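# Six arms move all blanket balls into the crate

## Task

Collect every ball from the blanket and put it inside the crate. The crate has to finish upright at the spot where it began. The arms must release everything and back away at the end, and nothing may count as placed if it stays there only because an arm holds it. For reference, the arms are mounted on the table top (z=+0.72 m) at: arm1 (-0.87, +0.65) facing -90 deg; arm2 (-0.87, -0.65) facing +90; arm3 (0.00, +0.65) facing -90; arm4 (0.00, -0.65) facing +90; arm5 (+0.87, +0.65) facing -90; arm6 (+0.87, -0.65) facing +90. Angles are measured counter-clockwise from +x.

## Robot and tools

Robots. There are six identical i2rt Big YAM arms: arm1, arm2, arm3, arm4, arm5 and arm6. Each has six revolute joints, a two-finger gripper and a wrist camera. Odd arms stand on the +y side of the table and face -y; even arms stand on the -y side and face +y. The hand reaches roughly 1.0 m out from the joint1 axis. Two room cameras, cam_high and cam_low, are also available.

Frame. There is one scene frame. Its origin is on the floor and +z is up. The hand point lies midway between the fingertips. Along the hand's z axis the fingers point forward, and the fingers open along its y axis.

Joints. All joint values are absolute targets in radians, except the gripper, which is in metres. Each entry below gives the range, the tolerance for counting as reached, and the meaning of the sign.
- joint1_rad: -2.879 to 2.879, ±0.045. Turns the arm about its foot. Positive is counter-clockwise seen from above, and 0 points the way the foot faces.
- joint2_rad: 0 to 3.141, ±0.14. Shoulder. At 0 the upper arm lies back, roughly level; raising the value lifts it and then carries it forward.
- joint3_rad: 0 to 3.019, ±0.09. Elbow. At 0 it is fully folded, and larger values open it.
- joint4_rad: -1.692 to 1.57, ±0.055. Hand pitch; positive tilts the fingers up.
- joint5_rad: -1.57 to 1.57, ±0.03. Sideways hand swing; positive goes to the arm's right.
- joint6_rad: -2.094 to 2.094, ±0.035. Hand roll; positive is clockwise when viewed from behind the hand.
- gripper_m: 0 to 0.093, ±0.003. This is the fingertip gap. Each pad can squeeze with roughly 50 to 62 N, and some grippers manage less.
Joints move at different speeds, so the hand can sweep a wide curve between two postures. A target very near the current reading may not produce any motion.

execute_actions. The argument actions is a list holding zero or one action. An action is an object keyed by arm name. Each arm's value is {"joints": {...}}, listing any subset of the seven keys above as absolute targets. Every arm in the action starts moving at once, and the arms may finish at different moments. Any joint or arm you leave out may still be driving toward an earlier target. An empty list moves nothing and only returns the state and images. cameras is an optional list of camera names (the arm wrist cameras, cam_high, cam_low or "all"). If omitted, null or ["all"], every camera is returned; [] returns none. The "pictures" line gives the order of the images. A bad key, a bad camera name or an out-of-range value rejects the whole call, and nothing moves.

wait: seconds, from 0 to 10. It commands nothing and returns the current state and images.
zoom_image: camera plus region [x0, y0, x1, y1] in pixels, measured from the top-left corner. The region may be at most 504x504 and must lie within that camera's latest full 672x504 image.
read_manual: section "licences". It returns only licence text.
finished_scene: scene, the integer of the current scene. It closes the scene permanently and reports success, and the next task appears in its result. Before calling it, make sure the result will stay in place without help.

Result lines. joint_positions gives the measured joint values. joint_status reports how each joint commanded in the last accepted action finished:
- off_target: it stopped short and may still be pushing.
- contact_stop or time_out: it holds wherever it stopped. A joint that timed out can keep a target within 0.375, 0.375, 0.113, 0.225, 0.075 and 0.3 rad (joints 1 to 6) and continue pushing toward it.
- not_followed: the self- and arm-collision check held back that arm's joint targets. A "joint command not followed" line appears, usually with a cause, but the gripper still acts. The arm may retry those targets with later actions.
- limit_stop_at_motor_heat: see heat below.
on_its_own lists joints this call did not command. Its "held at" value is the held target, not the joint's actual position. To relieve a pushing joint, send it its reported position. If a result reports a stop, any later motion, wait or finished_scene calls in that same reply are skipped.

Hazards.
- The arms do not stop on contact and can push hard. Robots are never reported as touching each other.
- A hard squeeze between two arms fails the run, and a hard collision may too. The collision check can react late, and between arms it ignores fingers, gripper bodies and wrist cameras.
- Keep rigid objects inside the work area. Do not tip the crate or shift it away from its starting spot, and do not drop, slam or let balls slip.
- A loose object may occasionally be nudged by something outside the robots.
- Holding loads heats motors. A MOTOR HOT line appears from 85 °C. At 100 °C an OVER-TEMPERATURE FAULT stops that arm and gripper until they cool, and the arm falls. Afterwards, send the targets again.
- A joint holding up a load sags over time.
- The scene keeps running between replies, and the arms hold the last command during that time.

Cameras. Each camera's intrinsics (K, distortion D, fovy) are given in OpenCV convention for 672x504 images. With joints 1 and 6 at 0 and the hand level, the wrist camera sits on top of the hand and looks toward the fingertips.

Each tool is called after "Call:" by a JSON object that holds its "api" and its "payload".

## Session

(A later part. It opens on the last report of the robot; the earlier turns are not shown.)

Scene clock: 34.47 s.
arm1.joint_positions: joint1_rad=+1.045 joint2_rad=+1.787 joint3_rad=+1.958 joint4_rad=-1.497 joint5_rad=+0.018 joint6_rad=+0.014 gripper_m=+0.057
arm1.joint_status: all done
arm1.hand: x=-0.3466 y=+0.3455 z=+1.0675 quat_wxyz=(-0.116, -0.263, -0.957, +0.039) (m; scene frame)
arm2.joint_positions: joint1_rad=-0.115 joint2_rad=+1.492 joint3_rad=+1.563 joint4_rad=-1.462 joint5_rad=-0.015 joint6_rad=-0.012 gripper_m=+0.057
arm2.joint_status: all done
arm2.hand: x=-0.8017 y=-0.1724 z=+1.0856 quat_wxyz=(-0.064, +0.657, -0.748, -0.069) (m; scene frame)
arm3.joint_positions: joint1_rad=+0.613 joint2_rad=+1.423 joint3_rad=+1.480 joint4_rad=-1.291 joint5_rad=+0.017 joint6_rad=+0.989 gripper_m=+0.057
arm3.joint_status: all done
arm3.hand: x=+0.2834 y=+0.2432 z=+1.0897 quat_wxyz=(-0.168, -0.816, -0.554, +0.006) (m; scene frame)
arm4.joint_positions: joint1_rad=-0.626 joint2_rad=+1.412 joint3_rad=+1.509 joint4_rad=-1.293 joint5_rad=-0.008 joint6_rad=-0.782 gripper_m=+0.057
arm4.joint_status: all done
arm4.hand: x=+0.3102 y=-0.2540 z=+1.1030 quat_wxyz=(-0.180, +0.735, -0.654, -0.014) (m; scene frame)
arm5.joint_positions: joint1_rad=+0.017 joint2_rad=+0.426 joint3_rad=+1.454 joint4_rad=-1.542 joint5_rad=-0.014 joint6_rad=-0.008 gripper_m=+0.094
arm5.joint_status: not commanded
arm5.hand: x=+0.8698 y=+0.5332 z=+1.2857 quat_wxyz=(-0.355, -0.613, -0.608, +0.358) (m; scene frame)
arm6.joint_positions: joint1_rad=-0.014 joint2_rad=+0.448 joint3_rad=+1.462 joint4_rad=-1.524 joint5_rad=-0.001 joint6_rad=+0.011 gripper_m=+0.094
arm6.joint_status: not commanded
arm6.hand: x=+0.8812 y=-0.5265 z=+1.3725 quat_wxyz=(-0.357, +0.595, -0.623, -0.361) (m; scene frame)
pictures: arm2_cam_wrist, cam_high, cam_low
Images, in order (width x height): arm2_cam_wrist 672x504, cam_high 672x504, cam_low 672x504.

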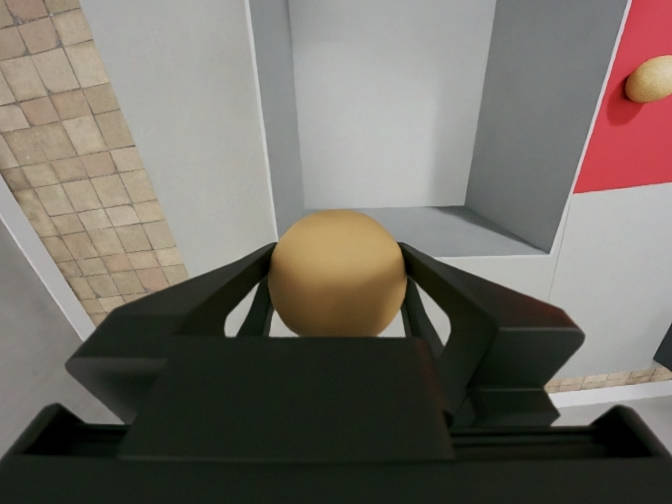

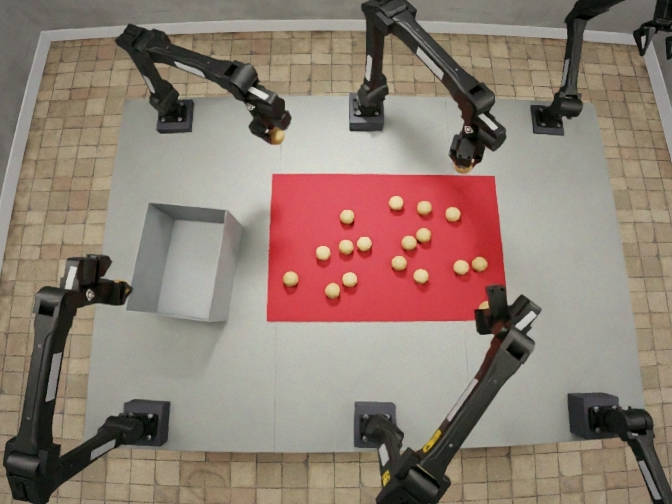

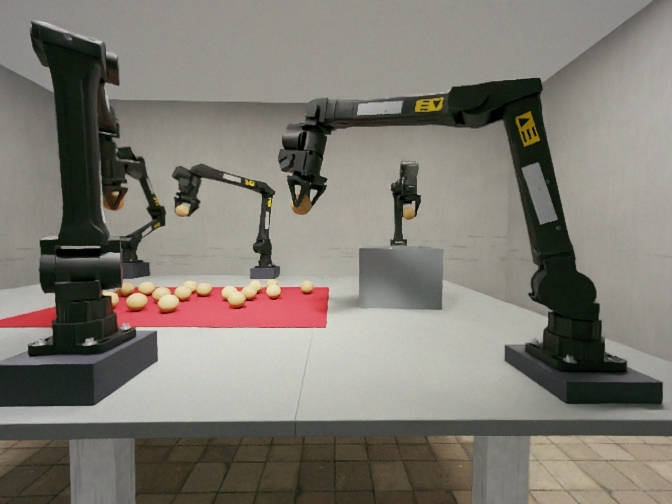

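Call:
{"api": "execute_actions", "payload": {"actions": [{"arm2":{"joints":{"joint2_rad":1.779,"joint3_rad":1.356,"joint4_rad":-1.061}},"arm4":{"joints":{"joint1_rad":0.0}},"arm1":{"joints":{"joint1_rad":0.5}}}], "cameras": ["arm2_cam_wrist","cam_high"]}}

Call:
{"api": "execute_actions", "payload": {"actions": [{"arm2":{"joints":{"gripper_m":0.093}}}], "cameras": ["arm2_cam_wrist"]}}

Scene clock: 38.80 s.
arm1.joint_positions: joint1_rad=+0.503 joint2_rad=+1.787 joint3_rad=+1.958 joint4_rad=-1.497 joint5_rad=+0.019 joint6_rad=+0.014 gripper_m=+0.057
arm1.joint_status: all done
arm1.hand: x=-0.5789 y=+0.1191 z=+1.0675 quat_wxyz=(-0.101, -0.510, -0.851, +0.069) (m; scene frame)
arm2.joint_positions: joint1_rad=-0.115 joint2_rad=+1.772 joint3_rad=+1.328 joint4_rad=-1.072 joint5_rad=-0.015 joint6_rad=-0.012 gripper_m=+0.057
arm2.joint_status: all done
arm2.hand: x=-0.7976 y=-0.1335 z=+0.8655 quat_wxyz=(-0.016, +0.659, -0.751, -0.028) (m; scene frame)
arm3.joint_positions: joint1_rad=+0.613 joint2_rad=+1.423 joint3_rad=+1.480 joint4_rad=-1.291 joint5_rad=+0.017 joint6_rad=+0.989 gripper_m=+0.057
arm3.joint_status: not commanded
arm3.hand: x=+0.2834 y=+0.2432 z=+1.0897 quat_wxyz=(-0.168, -0.816, -0.554, +0.006) (m; scene frame)
arm4.joint_positions: joint1_rad=+0.005 joint2_rad=+1.412 joint3_rad=+1.509 joint4_rad=-1.293 joint5_rad=-0.008 joint6_rad=-0.782 gripper_m=+0.057
arm4.joint_status: all done
arm4.hand: x=+0.0194 y=-0.1478 z=+1.1037 quat_wxyz=(-0.166, +0.901, -0.394, -0.073) (m; scene frame)
arm5.joint_positions: joint1_rad=+0.017 joint2_rad=+0.426 joint3_rad=+1.454 joint4_rad=-1.542 joint5_rad=-0.014 joint6_rad=-0.008 gripper_m=+0.094
arm5.joint_status: not commanded
arm5.hand: x=+0.8698 y=+0.5332 z=+1.2857 quat_wxyz=(-0.355, -0.613, -0.608, +0.358) (m; scene frame)
arm6.joint_positions: joint1_rad=-0.014 joint2_rad=+0.448 joint3_rad=+1.462 joint4_rad=-1.524 joint5_rad=-0.001 joint6_rad=+0.011 gripper_m=+0.094
arm6.joint_status: not commanded
arm6.hand: x=+0.8812 y=-0.5265 z=+1.3725 quat_wxyz=(-0.357, +0.595, -0.623, -0.361) (m; scene frame)
pictures: arm2_cam_wrist, cam_high
Images, in order (width x height): arm2_cam_wrist 672x504, cam_high 672x504.

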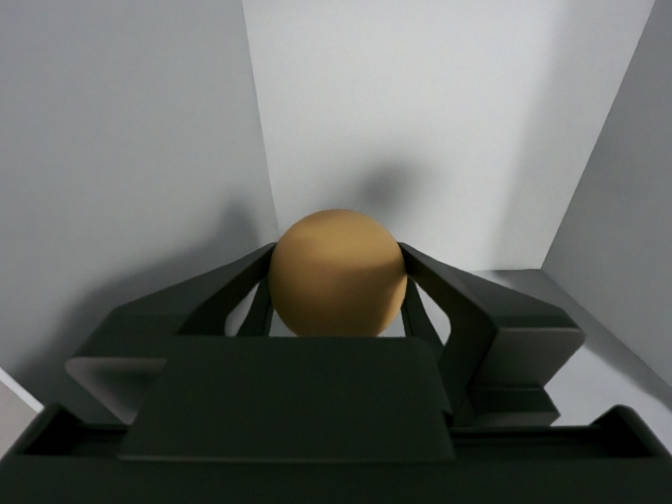

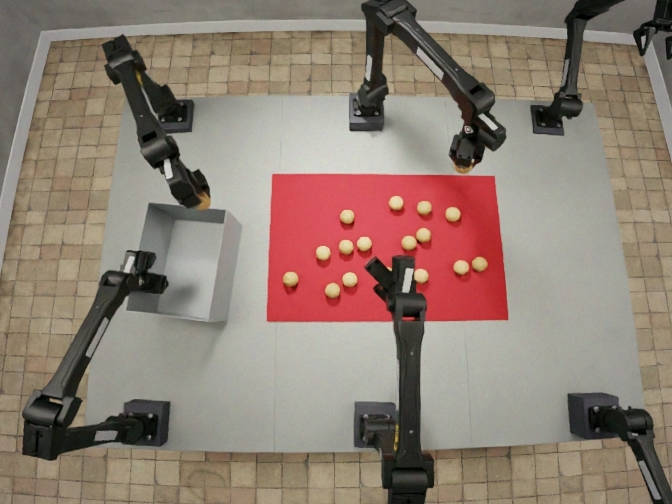

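Scene clock: 39.40 s.
arm1.joint_positions: joint1_rad=+0.503 joint2_rad=+1.787 joint3_rad=+1.958 joint4_rad=-1.497 joint5_rad=+0.019 joint6_rad=+0.014 gripper_m=+0.057
arm1.joint_status: not commanded
arm1.hand: x=-0.5789 y=+0.1191 z=+1.0675 quat_wxyz=(-0.101, -0.510, -0.851, +0.069) (m; scene frame)
arm2.joint_positions: joint1_rad=-0.118 joint2_rad=+1.772 joint3_rad=+1.328 joint4_rad=-1.072 joint5_rad=-0.012 joint6_rad=-0.012 gripper_m=+0.093
arm2.joint_status: all done
arm2.hand: x=-0.7959 y=-0.1336 z=+0.8655 quat_wxyz=(-0.017, +0.658, -0.752, -0.027) (m; scene frame)
arm3.joint_positions: joint1_rad=+0.613 joint2_rad=+1.423 joint3_rad=+1.480 joint4_rad=-1.291 joint5_rad=+0.017 joint6_rad=+0.989 gripper_m=+0.057
arm3.joint_status: not commanded
arm3.hand: x=+0.2834 y=+0.2432 z=+1.0897 quat_wxyz=(-0.168, -0.816, -0.554, +0.006) (m; scene frame)
arm4.joint_positions: joint1_rad=+0.005 joint2_rad=+1.412 joint3_rad=+1.509 joint4_rad=-1.293 joint5_rad=-0.008 joint6_rad=-0.782 gripper_m=+0.057
arm4.joint_status: not commanded
arm4.hand: x=+0.0194 y=-0.1478 z=+1.1037 quat_wxyz=(-0.166, +0.901, -0.394, -0.073) (m; scene frame)
arm5.joint_positions: joint1_rad=+0.017 joint2_rad=+0.426 joint3_rad=+1.454 joint4_rad=-1.542 joint5_rad=-0.014 joint6_rad=-0.008 gripper_m=+0.094
arm5.joint_status: not commanded
arm5.hand: x=+0.8698 y=+0.5332 z=+1.2857 quat_wxyz=(-0.355, -0.613, -0.608, +0.358) (m; scene frame)
arm6.joint_positions: joint1_rad=-0.014 joint2_rad=+0.448 joint3_rad=+1.462 joint4_rad=-1.524 joint5_rad=-0.001 joint6_rad=+0.011 gripper_m=+0.094
arm6.joint_status: not commanded
arm6.hand: x=+0.8812 y=-0.5265 z=+1.3725 quat_wxyz=(-0.357, +0.595, -0.623, -0.361) (m; scene frame)
pictures: arm2_cam_wrist
Images, in order (width x height): arm2_cam_wrist 672x504.

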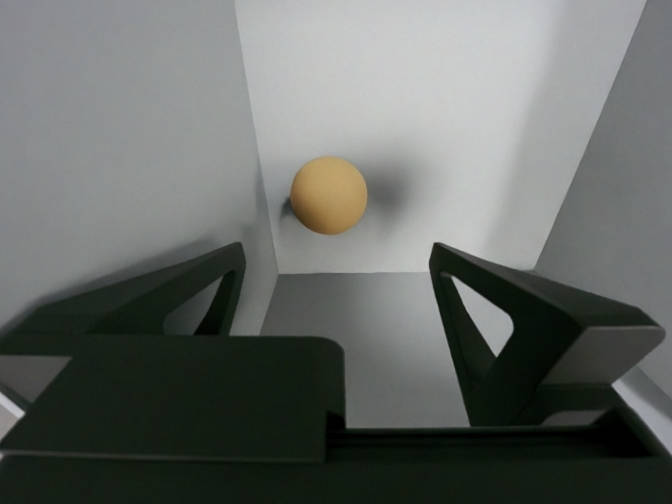

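Call:
{"api": "execute_actions", "payload": {"actions": [{"arm2":{"joints":{"joint2_rad":1.45,"joint3_rad":1.5,"joint4_rad":-1.45}},"arm1":{"joints":{"joint1_rad":0.17}}}], "cameras": ["cam_high"]}}

Scene clock: 41.30 s.
arm1.joint_positions: joint1_rad=+0.175 joint2_rad=+1.787 joint3_rad=+1.958 joint4_rad=-1.497 joint5_rad=+0.019 joint6_rad=+0.014 gripper_m=+0.057
arm1.joint_status: all done
arm1.hand: x=-0.7657 y=+0.0536 z=+1.0676 quat_wxyz=(-0.088, -0.642, -0.757, +0.085) (m; scene frame)
arm2.joint_positions: joint1_rad=-0.118 joint2_rad=+1.454 joint3_rad=+1.490 joint4_rad=-1.440 joint5_rad=-0.012 joint6_rad=-0.012 gripper_m=+0.093
arm2.joint_status: all done
arm2.hand: x=-0.8026 y=-0.1896 z=+1.0726 quat_wxyz=(-0.060, +0.656, -0.749, -0.063) (m; scene frame)
arm3.joint_positions: joint1_rad=+0.613 joint2_rad=+1.423 joint3_rad=+1.480 joint4_rad=-1.291 joint5_rad=+0.017 joint6_rad=+0.989 gripper_m=+0.057
arm3.joint_status: not commanded
arm3.hand: x=+0.2834 y=+0.2432 z=+1.0897 quat_wxyz=(-0.168, -0.816, -0.554, +0.006) (m; scene frame)
arm4.joint_positions: joint1_rad=+0.005 joint2_rad=+1.412 joint3_rad=+1.509 joint4_rad=-1.293 joint5_rad=-0.008 joint6_rad=-0.782 gripper_m=+0.057
arm4.joint_status: not commanded
arm4.hand: x=+0.0194 y=-0.1478 z=+1.1037 quat_wxyz=(-0.166, +0.901, -0.394, -0.073) (m; scene frame)
arm5.joint_positions: joint1_rad=+0.017 joint2_rad=+0.426 joint3_rad=+1.454 joint4_rad=-1.542 joint5_rad=-0.014 joint6_rad=-0.008 gripper_m=+0.094
arm5.joint_status: not commanded
arm5.hand: x=+0.8698 y=+0.5332 z=+1.2857 quat_wxyz=(-0.355, -0.613, -0.608, +0.358) (m; scene frame)
arm6.joint_positions: joint1_rad=-0.014 joint2_rad=+0.448 joint3_rad=+1.462 joint4_rad=-1.524 joint5_rad=-0.001 joint6_rad=+0.011 gripper_m=+0.094
arm6.joint_status: not commanded
arm6.hand: x=+0.8812 y=-0.5265 z=+1.3725 quat_wxyz=(-0.357, +0.595, -0.623, -0.361) (m; scene frame)
pictures: cam_high
Images, in order (width x height): cam_high 672x504.

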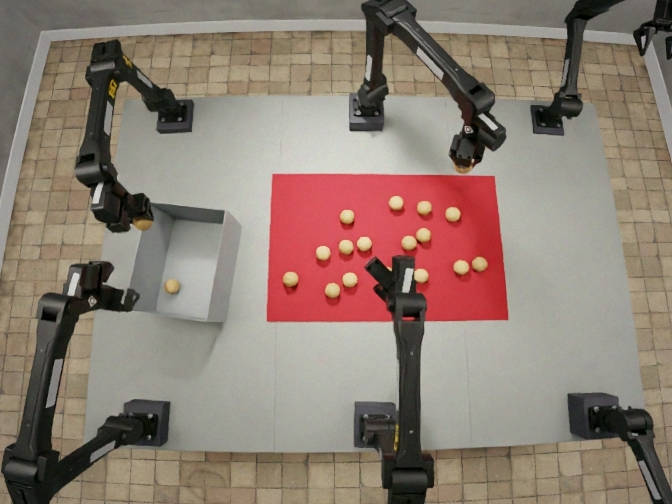

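Call:
{"api": "execute_actions", "payload": {"actions": [{"arm1":{"joints":{"joint2_rad":1.904,"joint3_rad":1.64,"joint4_rad":-1.199}},"arm2":{"joints":{"joint1_rad":0.3}},"arm4":{"joints":{"joint1_rad":0.942,"joint2_rad":2.0,"joint3_rad":2.067,"joint4_rad":-0.85,"joint6_rad":0}}}], "cameras": ["arm1_cam_wrist","arm4_cam_wrist","cam_high"]}}

Scene clock: 44.90 s.
arm1.joint_positions: joint1_rad=+0.175 joint2_rad=+1.908 joint3_rad=+1.616 joint4_rad=-1.210 joint5_rad=+0.019 joint6_rad=+0.014 gripper_m=+0.057
arm1.joint_status: all done
arm1.hand: x=-0.7678 y=+0.0649 z=+0.8656 quat_wxyz=(-0.021, -0.646, -0.762, +0.029) (m; scene frame)
arm2.joint_positions: joint1_rad=+0.309 joint2_rad=+1.454 joint3_rad=+1.490 joint4_rad=-1.440 joint5_rad=-0.014 joint6_rad=-0.011 gripper_m=+0.093
arm2.joint_status: all done
arm2.hand: x=-1.0004 y=-0.2040 z=+1.0736 quat_wxyz=(-0.046, +0.800, -0.594, -0.075) (m; scene frame)
arm3.joint_positions: joint1_rad=+0.613 joint2_rad=+1.423 joint3_rad=+1.480 joint4_rad=-1.291 joint5_rad=+0.017 joint6_rad=+0.989 gripper_m=+0.057
arm3.joint_status: not commanded
arm3.hand: x=+0.2834 y=+0.2432 z=+1.0897 quat_wxyz=(-0.168, -0.816, -0.554, +0.006) (m; scene frame)
arm4.joint_positions: joint1_rad=+0.935 joint2_rad=+2.011 joint3_rad=+2.010 joint4_rad=-0.871 joint5_rad=-0.010 joint6_rad=-0.009 gripper_m=+0.057
arm4.joint_status: all done
arm4.hand: x=-0.6105 y=-0.1564 z=+1.0400 quat_wxyz=(-0.105, +0.888, -0.309, -0.325) (m; scene frame)
arm5.joint_positions: joint1_rad=+0.017 joint2_rad=+0.426 joint3_rad=+1.454 joint4_rad=-1.542 joint5_rad=-0.014 joint6_rad=-0.008 gripper_m=+0.094
arm5.joint_status: not commanded
arm5.hand: x=+0.8698 y=+0.5332 z=+1.2857 quat_wxyz=(-0.355, -0.613, -0.608, +0.358) (m; scene frame)
arm6.joint_positions: joint1_rad=-0.014 joint2_rad=+0.448 joint3_rad=+1.462 joint4_rad=-1.524 joint5_rad=-0.001 joint6_rad=+0.011 gripper_m=+0.094
arm6.joint_status: not commanded
arm6.hand: x=+0.8812 y=-0.5265 z=+1.3725 quat_wxyz=(-0.357, +0.595, -0.623, -0.361) (m; scene frame)
pictures: arm1_cam_wrist, arm4_cam_wrist, cam_high
Images, in order (width x height): arm1_cam_wrist 672x504, arm4_cam_wrist 672x504, cam_high 672x504.

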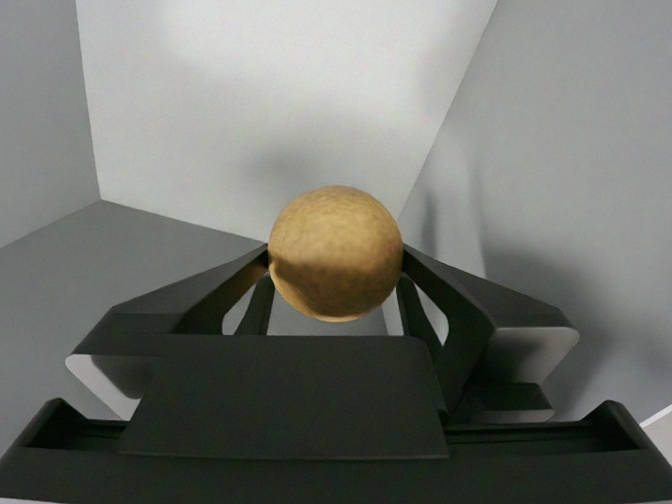

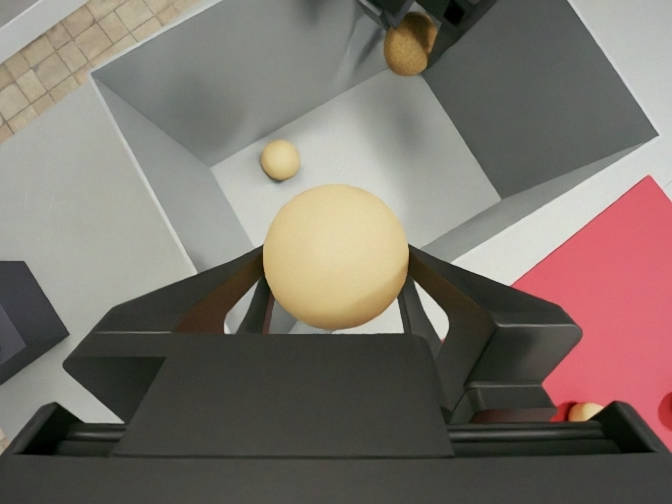

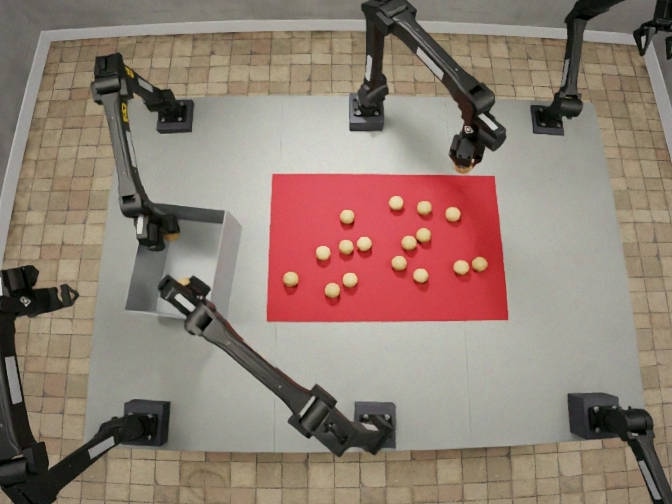

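Call:
{"api": "execute_actions", "payload": {"actions": [{"arm1":{"joints":{"joint1_rad":0.27}},"arm4":{"joints":{"joint2_rad":2.327,"joint3_rad":2.33,"joint4_rad":-0.927}}}], "cameras": ["arm1_cam_wrist","arm4_cam_wrist","cam_high"]}}

Scene clock: 47.03 s.
arm1.joint_positions: joint1_rad=+0.276 joint2_rad=+1.908 joint3_rad=+1.616 joint4_rad=-1.210 joint5_rad=+0.018 joint6_rad=+0.014 gripper_m=+0.057
arm1.joint_status: all done
arm1.hand: x=-0.7089 y=+0.0784 z=+0.8656 quat_wxyz=(-0.022, -0.607, -0.794, +0.028) (m; scene frame)
arm2.joint_positions: joint1_rad=+0.309 joint2_rad=+1.454 joint3_rad=+1.490 joint4_rad=-1.440 joint5_rad=-0.014 joint6_rad=-0.011 gripper_m=+0.093
arm2.joint_status: not commanded
arm2.hand: x=-1.0004 y=-0.2040 z=+1.0736 quat_wxyz=(-0.046, +0.800, -0.594, -0.075) (m; scene frame)
arm3.joint_positions: joint1_rad=+0.613 joint2_rad=+1.423 joint3_rad=+1.480 joint4_rad=-1.291 joint5_rad=+0.017 joint6_rad=+0.989 gripper_m=+0.057
arm3.joint_status: not commanded
arm3.hand: x=+0.2834 y=+0.2432 z=+1.0897 quat_wxyz=(-0.168, -0.816, -0.554, +0.006) (m; scene frame)
arm4.joint_positions: joint1_rad=+0.935 joint2_rad=+2.334 joint3_rad=+2.286 joint4_rad=-0.915 joint5_rad=-0.010 joint6_rad=-0.009 gripper_m=+0.057
arm4.joint_status: all done
arm4.hand: x=-0.6658 y=-0.1138 z=+0.9216 quat_wxyz=(-0.091, +0.901, -0.314, -0.285) (m; scene frame)
arm5.joint_positions: joint1_rad=+0.017 joint2_rad=+0.426 joint3_rad=+1.454 joint4_rad=-1.542 joint5_rad=-0.014 joint6_rad=-0.008 gripper_m=+0.094
arm5.joint_status: not commanded
arm5.hand: x=+0.8698 y=+0.5332 z=+1.2857 quat_wxyz=(-0.355, -0.613, -0.608, +0.358) (m; scene frame)
arm6.joint_positions: joint1_rad=-0.014 joint2_rad=+0.448 joint3_rad=+1.462 joint4_rad=-1.524 joint5_rad=-0.001 joint6_rad=+0.011 gripper_m=+0.094
arm6.joint_status: not commanded
arm6.hand: x=+0.8812 y=-0.5265 z=+1.3725 quat_wxyz=(-0.357, +0.595, -0.623, -0.361) (m; scene frame)
pictures: arm1_cam_wrist, arm4_cam_wrist, cam_high
Images, in order (width x height): arm1_cam_wrist 672x504, arm4_cam_wrist 672x504, cam_high 672x504.

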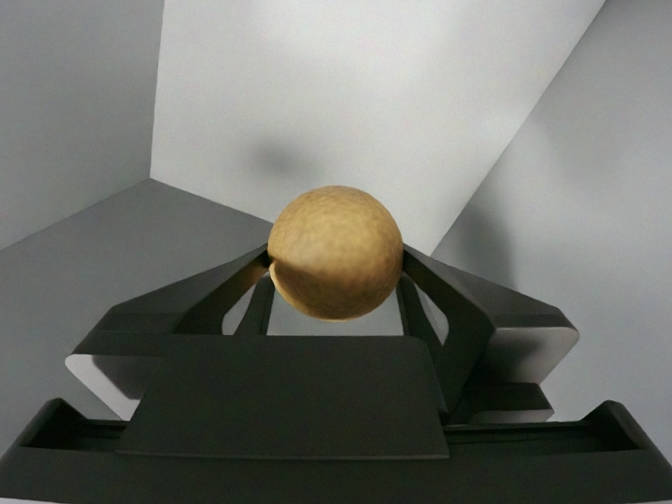

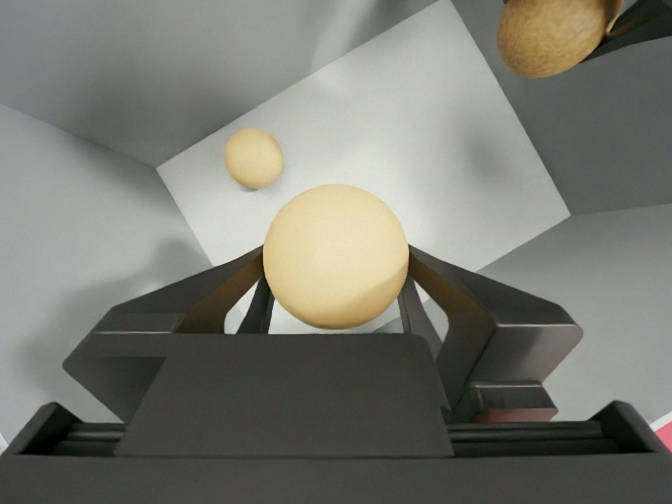

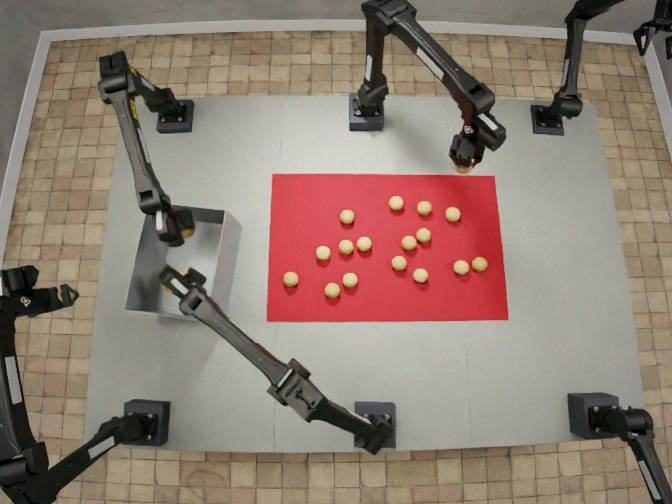

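Call:
{"api": "execute_actions", "payload": {"actions": [{"arm1":{"joints":{"gripper_m":0.085}},"arm4":{"joints":{"gripper_m":0.085}}}], "cameras": ["arm1_cam_wrist","arm4_cam_wrist"]}}

Scene clock: 48.13 s.
arm1.joint_positions: joint1_rad=+0.276 joint2_rad=+1.908 joint3_rad=+1.616 joint4_rad=-1.210 joint5_rad=+0.018 joint6_rad=+0.014 gripper_m=+0.085
arm1.joint_status: all done
arm1.hand: x=-0.7089 y=+0.0784 z=+0.8656 quat_wxyz=(-0.022, -0.607, -0.794, +0.028) (m; scene frame)
arm2.joint_positions: joint1_rad=+0.309 joint2_rad=+1.454 joint3_rad=+1.490 joint4_rad=-1.440 joint5_rad=-0.014 joint6_rad=-0.011 gripper_m=+0.093
arm2.joint_status: not commanded
arm2.hand: x=-1.0004 y=-0.2040 z=+1.0736 quat_wxyz=(-0.046, +0.800, -0.594, -0.075) (m; scene frame)
arm3.joint_positions: joint1_rad=+0.613 joint2_rad=+1.423 joint3_rad=+1.480 joint4_rad=-1.291 joint5_rad=+0.017 joint6_rad=+0.989 gripper_m=+0.057
arm3.joint_status: not commanded
arm3.hand: x=+0.2834 y=+0.2432 z=+1.0897 quat_wxyz=(-0.168, -0.816, -0.554, +0.006) (m; scene frame)
arm4.joint_positions: joint1_rad=+0.935 joint2_rad=+2.334 joint3_rad=+2.286 joint4_rad=-0.915 joint5_rad=-0.010 joint6_rad=-0.009 gripper_m=+0.085
arm4.joint_status: all done
arm4.hand: x=-0.6658 y=-0.1138 z=+0.9216 quat_wxyz=(-0.091, +0.901, -0.314, -0.285) (m; scene frame)
arm5.joint_positions: joint1_rad=+0.017 joint2_rad=+0.426 joint3_rad=+1.454 joint4_rad=-1.542 joint5_rad=-0.014 joint6_rad=-0.008 gripper_m=+0.094
arm5.joint_status: not commanded
arm5.hand: x=+0.8698 y=+0.5332 z=+1.2857 quat_wxyz=(-0.355, -0.613, -0.608, +0.358) (m; scene frame)
arm6.joint_positions: joint1_rad=-0.014 joint2_rad=+0.448 joint3_rad=+1.462 joint4_rad=-1.524 joint5_rad=-0.001 joint6_rad=+0.011 gripper_m=+0.094
arm6.joint_status: not commanded
arm6.hand: x=+0.8812 y=-0.5265 z=+1.3725 quat_wxyz=(-0.357, +0.595, -0.623, -0.361) (m; scene frame)
pictures: arm1_cam_wrist, arm4_cam_wrist
Images, in order (width x height): arm1_cam_wrist 672x504, arm4_cam_wrist 672x504.

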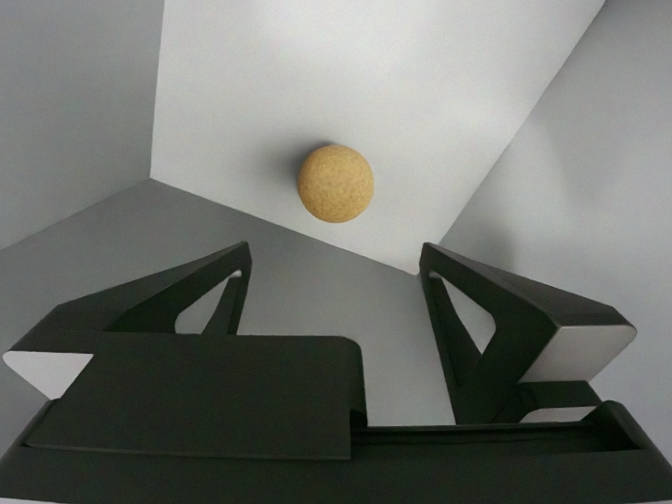

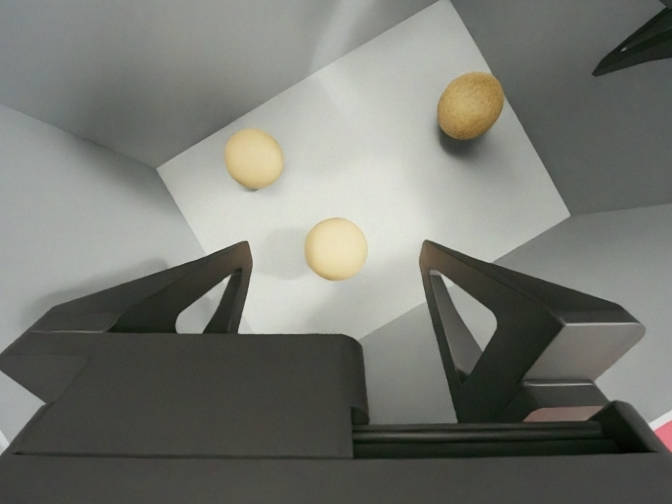

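Call:
{"api": "execute_actions", "payload": {"actions": [{"arm1":{"joints":{"joint2_rad":1.72,"joint3_rad":1.9,"joint4_rad":-1.5}},"arm4":{"joints":{"joint2_rad":1.43,"joint3_rad":1.52,"joint4_rad":-1.31,"gripper_m":0.093}},"arm3":{"joints":{"joint1_rad":-0.794,"joint6_rad":0}}}], "cameras": ["cam_high"]}}

Scene clock: 51.17 s.
arm1.joint_positions: joint1_rad=+0.276 joint2_rad=+1.729 joint3_rad=+1.886 joint4_rad=-1.491 joint5_rad=+0.018 joint6_rad=+0.014 gripper_m=+0.085
arm1.joint_status: all done
arm1.hand: x=-0.7117 y=+0.0884 z=+1.0702 quat_wxyz=(-0.090, -0.603, -0.789, +0.077) (m; scene frame)
arm2.joint_positions: joint1_rad=+0.309 joint2_rad=+1.454 joint3_rad=+1.490 joint4_rad=-1.440 joint5_rad=-0.014 joint6_rad=-0.011 gripper_m=+0.093
arm2.joint_status: not commanded
arm2.hand: x=-1.0004 y=-0.2040 z=+1.0736 quat_wxyz=(-0.046, +0.800, -0.594, -0.075) (m; scene frame)
arm3.joint_positions: joint1_rad=-0.796 joint2_rad=+1.432 joint3_rad=+1.480 joint4_rad=-1.291 joint5_rad=+0.018 joint6_rad=+0.012 gripper_m=+0.057
arm3.joint_status: all done
arm3.hand: x=-0.3568 y=+0.3042 z=+1.0861 quat_wxyz=(-0.055, -0.916, -0.367, +0.155) (m; scene frame)
arm4.joint_positions: joint1_rad=+0.941 joint2_rad=+1.412 joint3_rad=+1.526 joint4_rad=-1.294 joint5_rad=-0.011 joint6_rad=-0.009 gripper_m=+0.093
arm4.joint_status: all done
arm4.hand: x=-0.3921 y=-0.3353 z=+1.1164 quat_wxyz=(-0.054, +0.928, -0.319, -0.186) (m; scene frame)
arm5.joint_positions: joint1_rad=+0.017 joint2_rad=+0.426 joint3_rad=+1.454 joint4_rad=-1.542 joint5_rad=-0.014 joint6_rad=-0.008 gripper_m=+0.094
arm5.joint_status: not commanded
arm5.hand: x=+0.8698 y=+0.5332 z=+1.2857 quat_wxyz=(-0.355, -0.613, -0.608, +0.358) (m; scene frame)
arm6.joint_positions: joint1_rad=-0.014 joint2_rad=+0.448 joint3_rad=+1.462 joint4_rad=-1.524 joint5_rad=-0.001 joint6_rad=+0.011 gripper_m=+0.094
arm6.joint_status: not commanded
arm6.hand: x=+0.8812 y=-0.5265 z=+1.3725 quat_wxyz=(-0.357, +0.595, -0.623, -0.361) (m; scene frame)
pictures: cam_high
Images, in order (width x height): cam_high 672x504.

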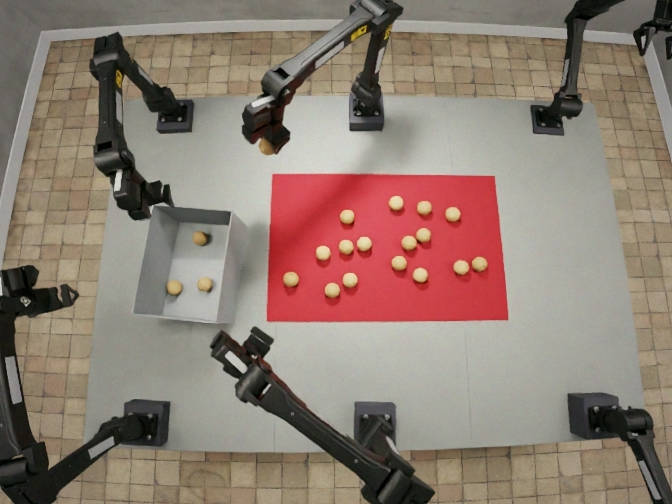

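Call:
{"api": "execute_actions", "payload": {"actions": [{"arm1":{"joints":{"joint1_rad":-0.15}},"arm4":{"joints":{"joint1_rad":-0.613,"joint6_rad":0.75}},"arm2":{"joints":{"joint1_rad":-0.752}}}], "cameras": ["cam_high"]}}

Scene clock: 54.10 s.
arm1.joint_positions: joint1_rad=-0.149 joint2_rad=+1.729 joint3_rad=+1.886 joint4_rad=-1.491 joint5_rad=+0.019 joint6_rad=+0.014 gripper_m=+0.085
arm1.joint_status: all done
arm1.hand: x=-0.9576 y=+0.0732 z=+1.0703 quat_wxyz=(-0.071, -0.756, -0.644, +0.095) (m; scene frame)
arm2.joint_positions: joint1_rad=-0.753 joint2_rad=+1.454 joint3_rad=+1.490 joint4_rad=-1.440 joint5_rad=-0.014 joint6_rad=-0.010 gripper_m=+0.093
arm2.joint_status: all done
arm2.hand: x=-0.5409 y=-0.3188 z=+1.0700 quat_wxyz=(-0.073, +0.389, -0.918, -0.043) (m; scene frame)
arm3.joint_positions: joint1_rad=-0.796 joint2_rad=+1.432 joint3_rad=+1.480 joint4_rad=-1.291 joint5_rad=+0.018 joint6_rad=+0.012 gripper_m=+0.057
arm3.joint_status: not commanded
arm3.hand: x=-0.3568 y=+0.3042 z=+1.0861 quat_wxyz=(-0.055, -0.916, -0.367, +0.155) (m; scene frame)
arm4.joint_positions: joint1_rad=-0.615 joint2_rad=+1.418 joint3_rad=+1.526 joint4_rad=-1.294 joint5_rad=-0.008 joint6_rad=+0.740 gripper_m=+0.093
arm4.joint_status: all done
arm4.hand: x=+0.3087 y=-0.2472 z=+1.1080 quat_wxyz=(-0.123, +0.086, -0.979, -0.138) (m; scene frame)
arm5.joint_positions: joint1_rad=+0.017 joint2_rad=+0.426 joint3_rad=+1.454 joint4_rad=-1.542 joint5_rad=-0.014 joint6_rad=-0.008 gripper_m=+0.094
arm5.joint_status: not commanded
arm5.hand: x=+0.8698 y=+0.5332 z=+1.2857 quat_wxyz=(-0.355, -0.613, -0.608, +0.358) (m; scene frame)
arm6.joint_positions: joint1_rad=-0.014 joint2_rad=+0.448 joint3_rad=+1.462 joint4_rad=-1.524 joint5_rad=-0.001 joint6_rad=+0.011 gripper_m=+0.094
arm6.joint_status: not commanded
arm6.hand: x=+0.8812 y=-0.5265 z=+1.3725 quat_wxyz=(-0.357, +0.595, -0.623, -0.361) (m; scene frame)
pictures: cam_high
Images, in order (width x height): cam_high 672x504.

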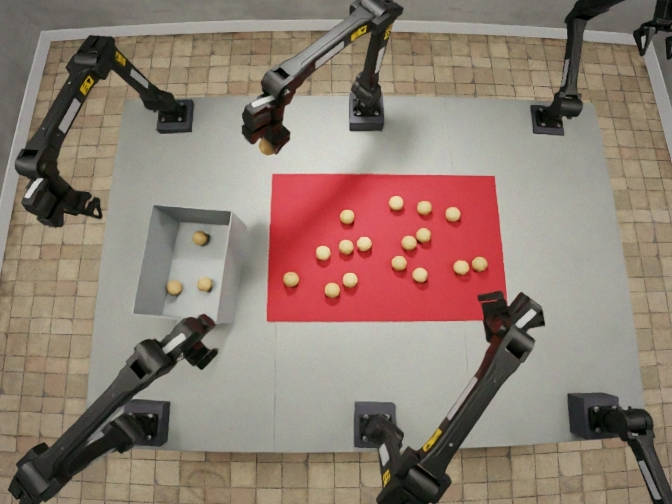

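Call:
{"api": "execute_actions", "payload": {"actions": [{"arm3":{"joints":{"joint2_rad":2.25,"joint3_rad":2.19,"joint4_rad":-0.581}},"arm4":{"joints":{"joint2_rad":2.34,"joint3_rad":2.18,"joint4_rad":-1.2}},"arm2":{"joints":{"joint2_rad":2.31,"joint3_rad":2.11,"joint4_rad":-1.077}}}], "cameras": ["arm2_cam_wrist","arm3_cam_wrist","arm4_cam_wrist","cam_high"]}}

Scene clock: 56.77 s.
arm1.joint_positions: joint1_rad=-0.149 joint2_rad=+1.729 joint3_rad=+1.886 joint4_rad=-1.491 joint5_rad=+0.019 joint6_rad=+0.014 gripper_m=+0.085
arm1.joint_status: not commanded
arm1.hand: x=-0.9576 y=+0.0732 z=+1.0703 quat_wxyz=(-0.071, -0.756, -0.644, +0.095) (m; scene frame)
arm2.joint_positions: joint1_rad=-0.753 joint2_rad=+2.304 joint3_rad=+2.068 joint4_rad=-1.082 joint5_rad=-0.014 joint6_rad=-0.010 gripper_m=+0.093
arm2.joint_status: all done
arm2.hand: x=-0.3375 y=-0.1097 z=+0.8238 quat_wxyz=(-0.113, +0.387, -0.913, -0.059) (m; scene frame)
arm3.joint_positions: joint1_rad=-0.796 joint2_rad=+2.249 joint3_rad=+2.139 joint4_rad=-0.608 joint5_rad=+0.018 joint6_rad=+0.004 gripper_m=+0.057
arm3.joint_status: all done
arm3.hand: x=-0.6281 y=+0.0379 z=+0.9650 quat_wxyz=(-0.150, -0.844, -0.340, +0.386) (m; scene frame)
arm4.joint_positions: joint1_rad=-0.615 joint2_rad=+2.355 joint3_rad=+2.133 joint4_rad=-1.211 joint5_rad=-0.008 joint6_rad=+0.741 gripper_m=+0.093
arm4.joint_status: all done
arm4.hand: x=+0.4534 y=-0.0602 z=+0.7993 quat_wxyz=(-0.040, +0.087, -0.994, -0.048) (m; scene frame)
arm5.joint_positions: joint1_rad=+0.017 joint2_rad=+0.426 joint3_rad=+1.454 joint4_rad=-1.542 joint5_rad=-0.014 joint6_rad=-0.008 gripper_m=+0.094
arm5.joint_status: not commanded
arm5.hand: x=+0.8698 y=+0.5332 z=+1.2857 quat_wxyz=(-0.355, -0.613, -0.608, +0.358) (m; scene frame)
arm6.joint_positions: joint1_rad=-0.014 joint2_rad=+0.448 joint3_rad=+1.462 joint4_rad=-1.524 joint5_rad=-0.001 joint6_rad=+0.011 gripper_m=+0.094
arm6.joint_status: not commanded
arm6.hand: x=+0.8812 y=-0.5265 z=+1.3725 quat_wxyz=(-0.357, +0.595, -0.623, -0.361) (m; scene frame)
pictures: arm2_cam_wrist, arm3_cam_wrist, arm4_cam_wrist, cam_high
Images, in order (width x height): arm2_cam_wrist 672x504, arm3_cam_wrist 672x504, arm4_cam_wrist 672x504, cam_high 672x504.

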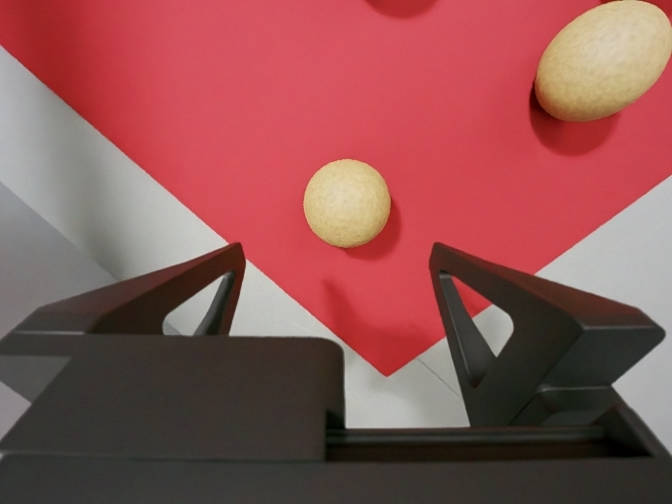

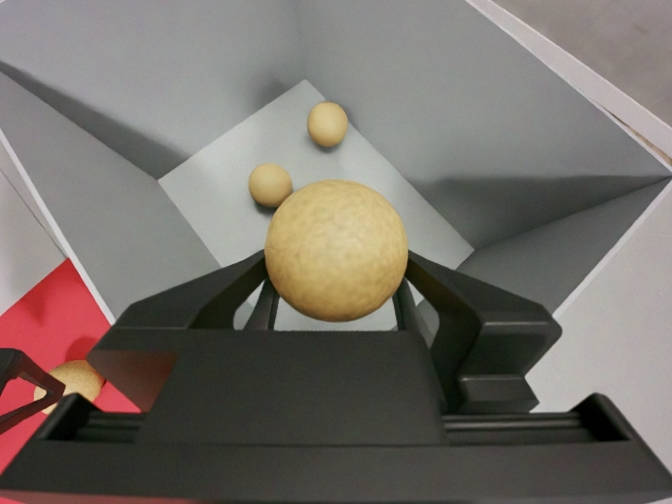

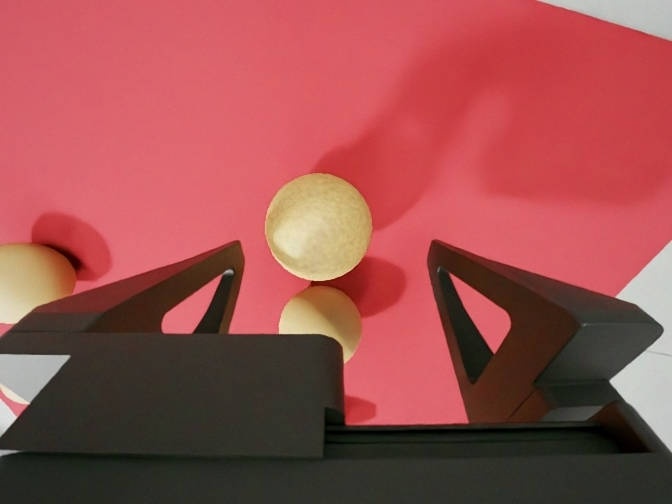

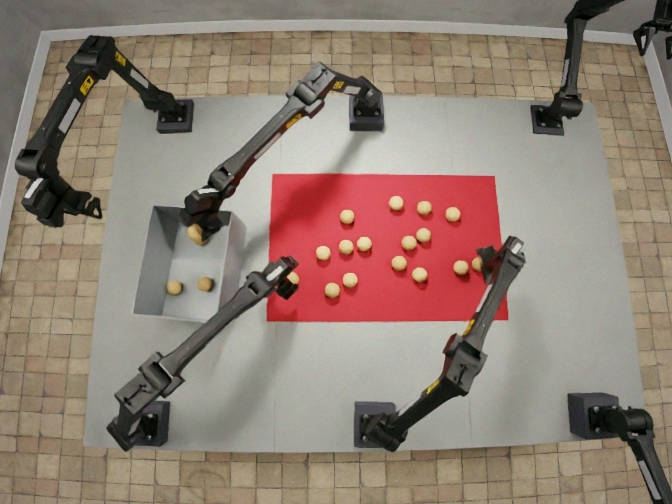

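Call:
{"api": "execute_actions", "payload": {"actions": [{"arm3":{"joints":{"joint2_rad":2.39,"joint3_rad":2.42,"joint4_rad":-0.7}},"arm4":{"joints":{"joint1_rad":-0.588,"joint2_rad":2.435,"joint4_rad":-1.14}},"arm2":{"joints":{"joint1_rad":-0.762,"joint2_rad":2.413,"joint4_rad":-0.97}}}], "cameras": ["arm2_cam_wrist","arm3_cam_wrist","arm4_cam_wrist"]}}

Scene clock: 60.00 s.
arm1.joint_positions: joint1_rad=-0.149 joint2_rad=+1.729 joint3_rad=+1.886 joint4_rad=-1.491 joint5_rad=+0.019 joint6_rad=+0.014 gripper_m=+0.085
arm1.joint_status: not commanded
arm1.hand: x=-0.9576 y=+0.0732 z=+1.0703 quat_wxyz=(-0.071, -0.756, -0.644, +0.095) (m; scene frame)
arm2.joint_positions: joint1_rad=-0.753 joint2_rad=+2.417 joint3_rad=+2.078 joint4_rad=-0.983 joint5_rad=-0.014 joint6_rad=-0.010 gripper_m=+0.093
arm2.joint_status: all done
arm2.hand: x=-0.3291 y=-0.1002 z=+0.7503 quat_wxyz=(-0.111, +0.387, -0.913, -0.058) (m; scene frame)
arm3.joint_positions: joint1_rad=-0.796 joint2_rad=+2.378 joint3_rad=+2.364 joint4_rad=-0.682 joint5_rad=+0.018 joint6_rad=+0.004 gripper_m=+0.057
arm3.joint_status: all done
arm3.hand: x=-0.6536 y=+0.0129 z=+0.9668 quat_wxyz=(-0.154, -0.840, -0.338, +0.396) (m; scene frame)
arm4.joint_positions: joint1_rad=-0.596 joint2_rad=+2.399 joint3_rad=+2.136 joint4_rad=-1.159 joint5_rad=-0.008 joint6_rad=+0.741 gripper_m=+0.093
arm4.joint_status: all done
arm4.hand: x=+0.4464 y=-0.0448 z=+0.7704 quat_wxyz=(-0.043, +0.096, -0.993, -0.053) (m; scene frame)
arm5.joint_positions: joint1_rad=+0.017 joint2_rad=+0.426 joint3_rad=+1.454 joint4_rad=-1.542 joint5_rad=-0.014 joint6_rad=-0.008 gripper_m=+0.094
arm5.joint_status: not commanded
arm5.hand: x=+0.8698 y=+0.5332 z=+1.2857 quat_wxyz=(-0.355, -0.613, -0.608, +0.358) (m; scene frame)
arm6.joint_positions: joint1_rad=-0.014 joint2_rad=+0.448 joint3_rad=+1.462 joint4_rad=-1.524 joint5_rad=-0.001 joint6_rad=+0.011 gripper_m=+0.094
arm6.joint_status: not commanded
arm6.hand: x=+0.8812 y=-0.5265 z=+1.3725 quat_wxyz=(-0.357, +0.595, -0.623, -0.361) (m; scene frame)
pictures: arm2_cam_wrist, arm3_cam_wrist, arm4_cam_wrist
Images, in order (width x height): arm2_cam_wrist 672x504, arm3_cam_wrist 672x504, arm4_cam_wrist 672x504.

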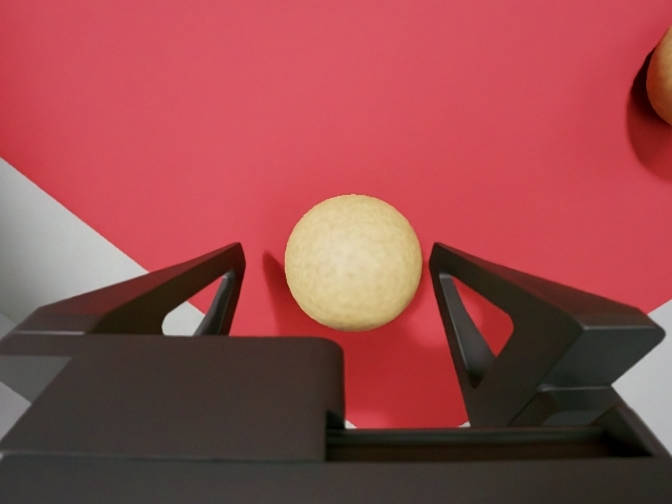

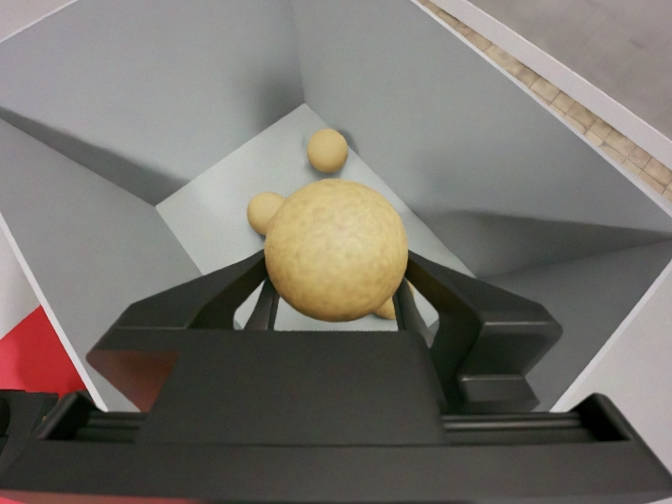

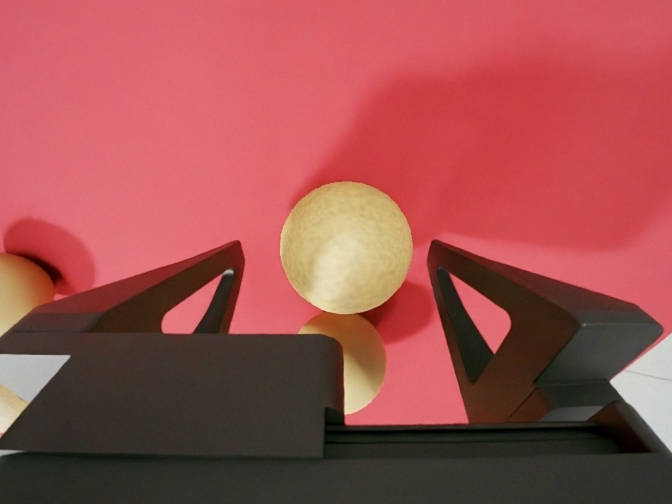

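Call:
{"api": "execute_actions", "payload": {"actions": [{"arm3":{"joints":{"gripper_m":0.093}},"arm4":{"joints":{"joint2_rad":2.47,"joint4_rad":-1.12}},"arm2":{"joints":{"gripper_m":0.045}}}], "cameras": ["arm2_cam_wrist","arm3_cam_wrist","arm4_cam_wrist"]}}

Scene clock: 61.23 s.
arm1.joint_positions: joint1_rad=-0.149 joint2_rad=+1.729 joint3_rad=+1.886 joint4_rad=-1.491 joint5_rad=+0.019 joint6_rad=+0.014 gripper_m=+0.085
arm1.joint_status: not commanded
arm1.hand: x=-0.9576 y=+0.0732 z=+1.0703 quat_wxyz=(-0.071, -0.756, -0.644, +0.095) (m; scene frame)
arm2.joint_positions: joint1_rad=-0.753 joint2_rad=+2.417 joint3_rad=+2.078 joint4_rad=-0.983 joint5_rad=-0.014 joint6_rad=-0.010 gripper_m=+0.057
arm2.joint_status: gripper_m off_target (ended at +0.057, target +0.045)
arm2.hand: x=-0.3291 y=-0.1001 z=+0.7503 quat_wxyz=(-0.111, +0.387, -0.913, -0.059) (m; scene frame)
arm3.joint_positions: joint1_rad=-0.796 joint2_rad=+2.378 joint3_rad=+2.364 joint4_rad=-0.682 joint5_rad=+0.018 joint6_rad=+0.004 gripper_m=+0.093
arm3.joint_status: all done
arm3.hand: x=-0.6536 y=+0.0129 z=+0.9668 quat_wxyz=(-0.154, -0.840, -0.338, +0.396) (m; scene frame)
arm4.joint_positions: joint1_rad=-0.596 joint2_rad=+2.427 joint3_rad=+2.138 joint4_rad=-1.139 joint5_rad=-0.008 joint6_rad=+0.741 gripper_m=+0.093
arm4.joint_status: all done
arm4.hand: x=+0.4471 y=-0.0439 z=+0.7514 quat_wxyz=(-0.041, +0.096, -0.993, -0.051) (m; scene frame)
arm5.joint_positions: joint1_rad=+0.017 joint2_rad=+0.426 joint3_rad=+1.454 joint4_rad=-1.542 joint5_rad=-0.014 joint6_rad=-0.008 gripper_m=+0.094
arm5.joint_status: not commanded
arm5.hand: x=+0.8698 y=+0.5332 z=+1.2857 quat_wxyz=(-0.355, -0.613, -0.608, +0.358) (m; scene frame)
arm6.joint_positions: joint1_rad=-0.014 joint2_rad=+0.448 joint3_rad=+1.462 joint4_rad=-1.524 joint5_rad=-0.001 joint6_rad=+0.011 gripper_m=+0.094
arm6.joint_status: not commanded
arm6.hand: x=+0.8812 y=-0.5265 z=+1.3725 quat_wxyz=(-0.357, +0.595, -0.623, -0.361) (m; scene frame)
pictures: arm2_cam_wrist, arm3_cam_wrist, arm4_cam_wrist
Images, in order (width x height): arm2_cam_wrist 672x504, arm3_cam_wrist 672x504, arm4_cam_wrist 672x504.

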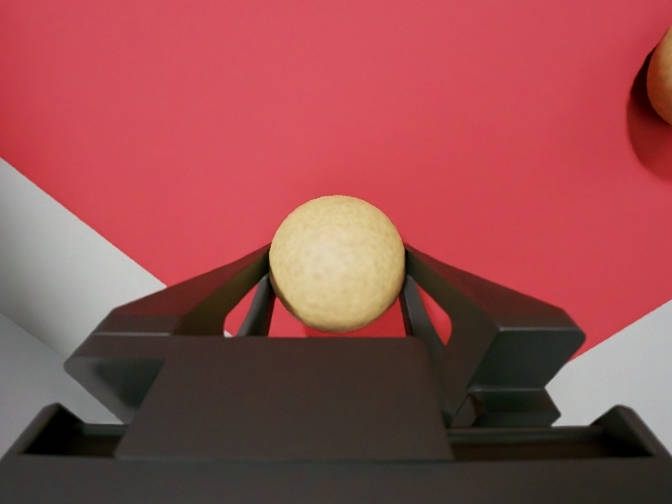

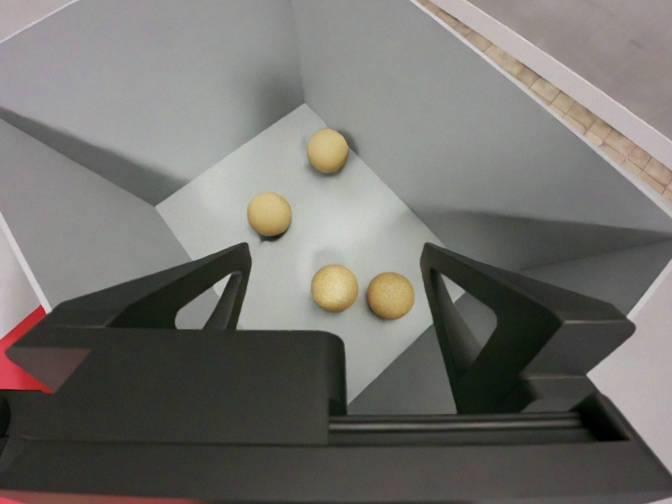

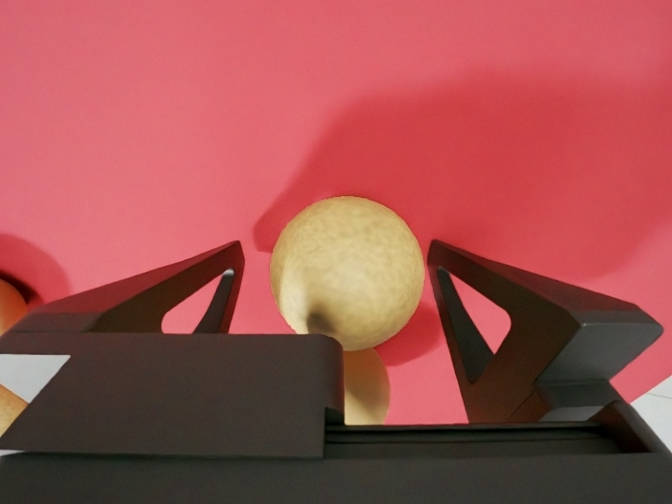

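Call:
{"api": "execute_actions", "payload": {"actions": [{"arm3":{"joints":{"joint2_rad":1.43,"joint3_rad":1.52,"joint4_rad":-1.31}},"arm4":{"joints":{"gripper_m":0.045}},"arm2":{"joints":{"joint2_rad":1.47,"joint3_rad":1.54,"joint4_rad":-1.45}}}], "cameras": ["arm4_cam_wrist"]}}

Scene clock: 63.73 s.
arm1.joint_positions: joint1_rad=-0.149 joint2_rad=+1.729 joint3_rad=+1.886 joint4_rad=-1.491 joint5_rad=+0.019 joint6_rad=+0.014 gripper_m=+0.085
arm1.joint_status: not commanded
arm1.hand: x=-0.9576 y=+0.0732 z=+1.0703 quat_wxyz=(-0.071, -0.756, -0.644, +0.095) (m; scene frame)
arm2.joint_positions: joint1_rad=-0.753 joint2_rad=+1.468 joint3_rad=+1.537 joint4_rad=-1.442 joint5_rad=-0.014 joint6_rad=-0.010 gripper_m=+0.057
arm2.joint_status: all done
arm2.hand: x=-0.5322 y=-0.3100 z=+1.0837 quat_wxyz=(-0.088, +0.388, -0.916, -0.049) (m; scene frame)
arm3.joint_positions: joint1_rad=-0.796 joint2_rad=+1.422 joint3_rad=+1.526 joint4_rad=-1.293 joint5_rad=+0.018 joint6_rad=+0.004 gripper_m=+0.093
arm3.joint_status: all done
arm3.hand: x=-0.3619 y=+0.2994 z=+1.1121 quat_wxyz=(-0.064, -0.910, -0.368, +0.180) (m; scene frame)
arm4.joint_positions: joint1_rad=-0.596 joint2_rad=+2.427 joint3_rad=+2.138 joint4_rad=-1.139 joint5_rad=-0.008 joint6_rad=+0.742 gripper_m=+0.056
arm4.joint_status: gripper_m off_target (ended at +0.056, target +0.045)
arm4.hand: x=+0.4471 y=-0.0439 z=+0.7514 quat_wxyz=(-0.041, +0.096, -0.993, -0.051) (m; scene frame)
arm5.joint_positions: joint1_rad=+0.017 joint2_rad=+0.426 joint3_rad=+1.454 joint4_rad=-1.542 joint5_rad=-0.014 joint6_rad=-0.008 gripper_m=+0.094
arm5.joint_status: not commanded
arm5.hand: x=+0.8698 y=+0.5332 z=+1.2857 quat_wxyz=(-0.355, -0.613, -0.608, +0.358) (m; scene frame)
arm6.joint_positions: joint1_rad=-0.014 joint2_rad=+0.448 joint3_rad=+1.462 joint4_rad=-1.524 joint5_rad=-0.001 joint6_rad=+0.011 gripper_m=+0.094
arm6.joint_status: not commanded
arm6.hand: x=+0.8812 y=-0.5265 z=+1.3725 quat_wxyz=(-0.357, +0.595, -0.623, -0.361) (m; scene frame)
pictures: arm4_cam_wrist
Images, in order (width x height): arm4_cam_wrist 672x504.

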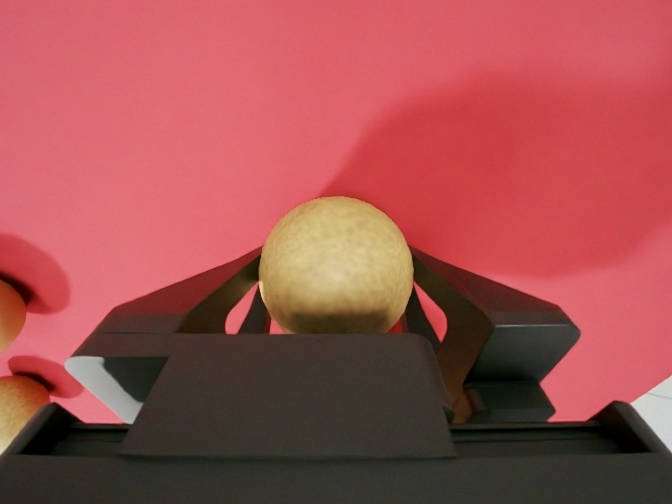

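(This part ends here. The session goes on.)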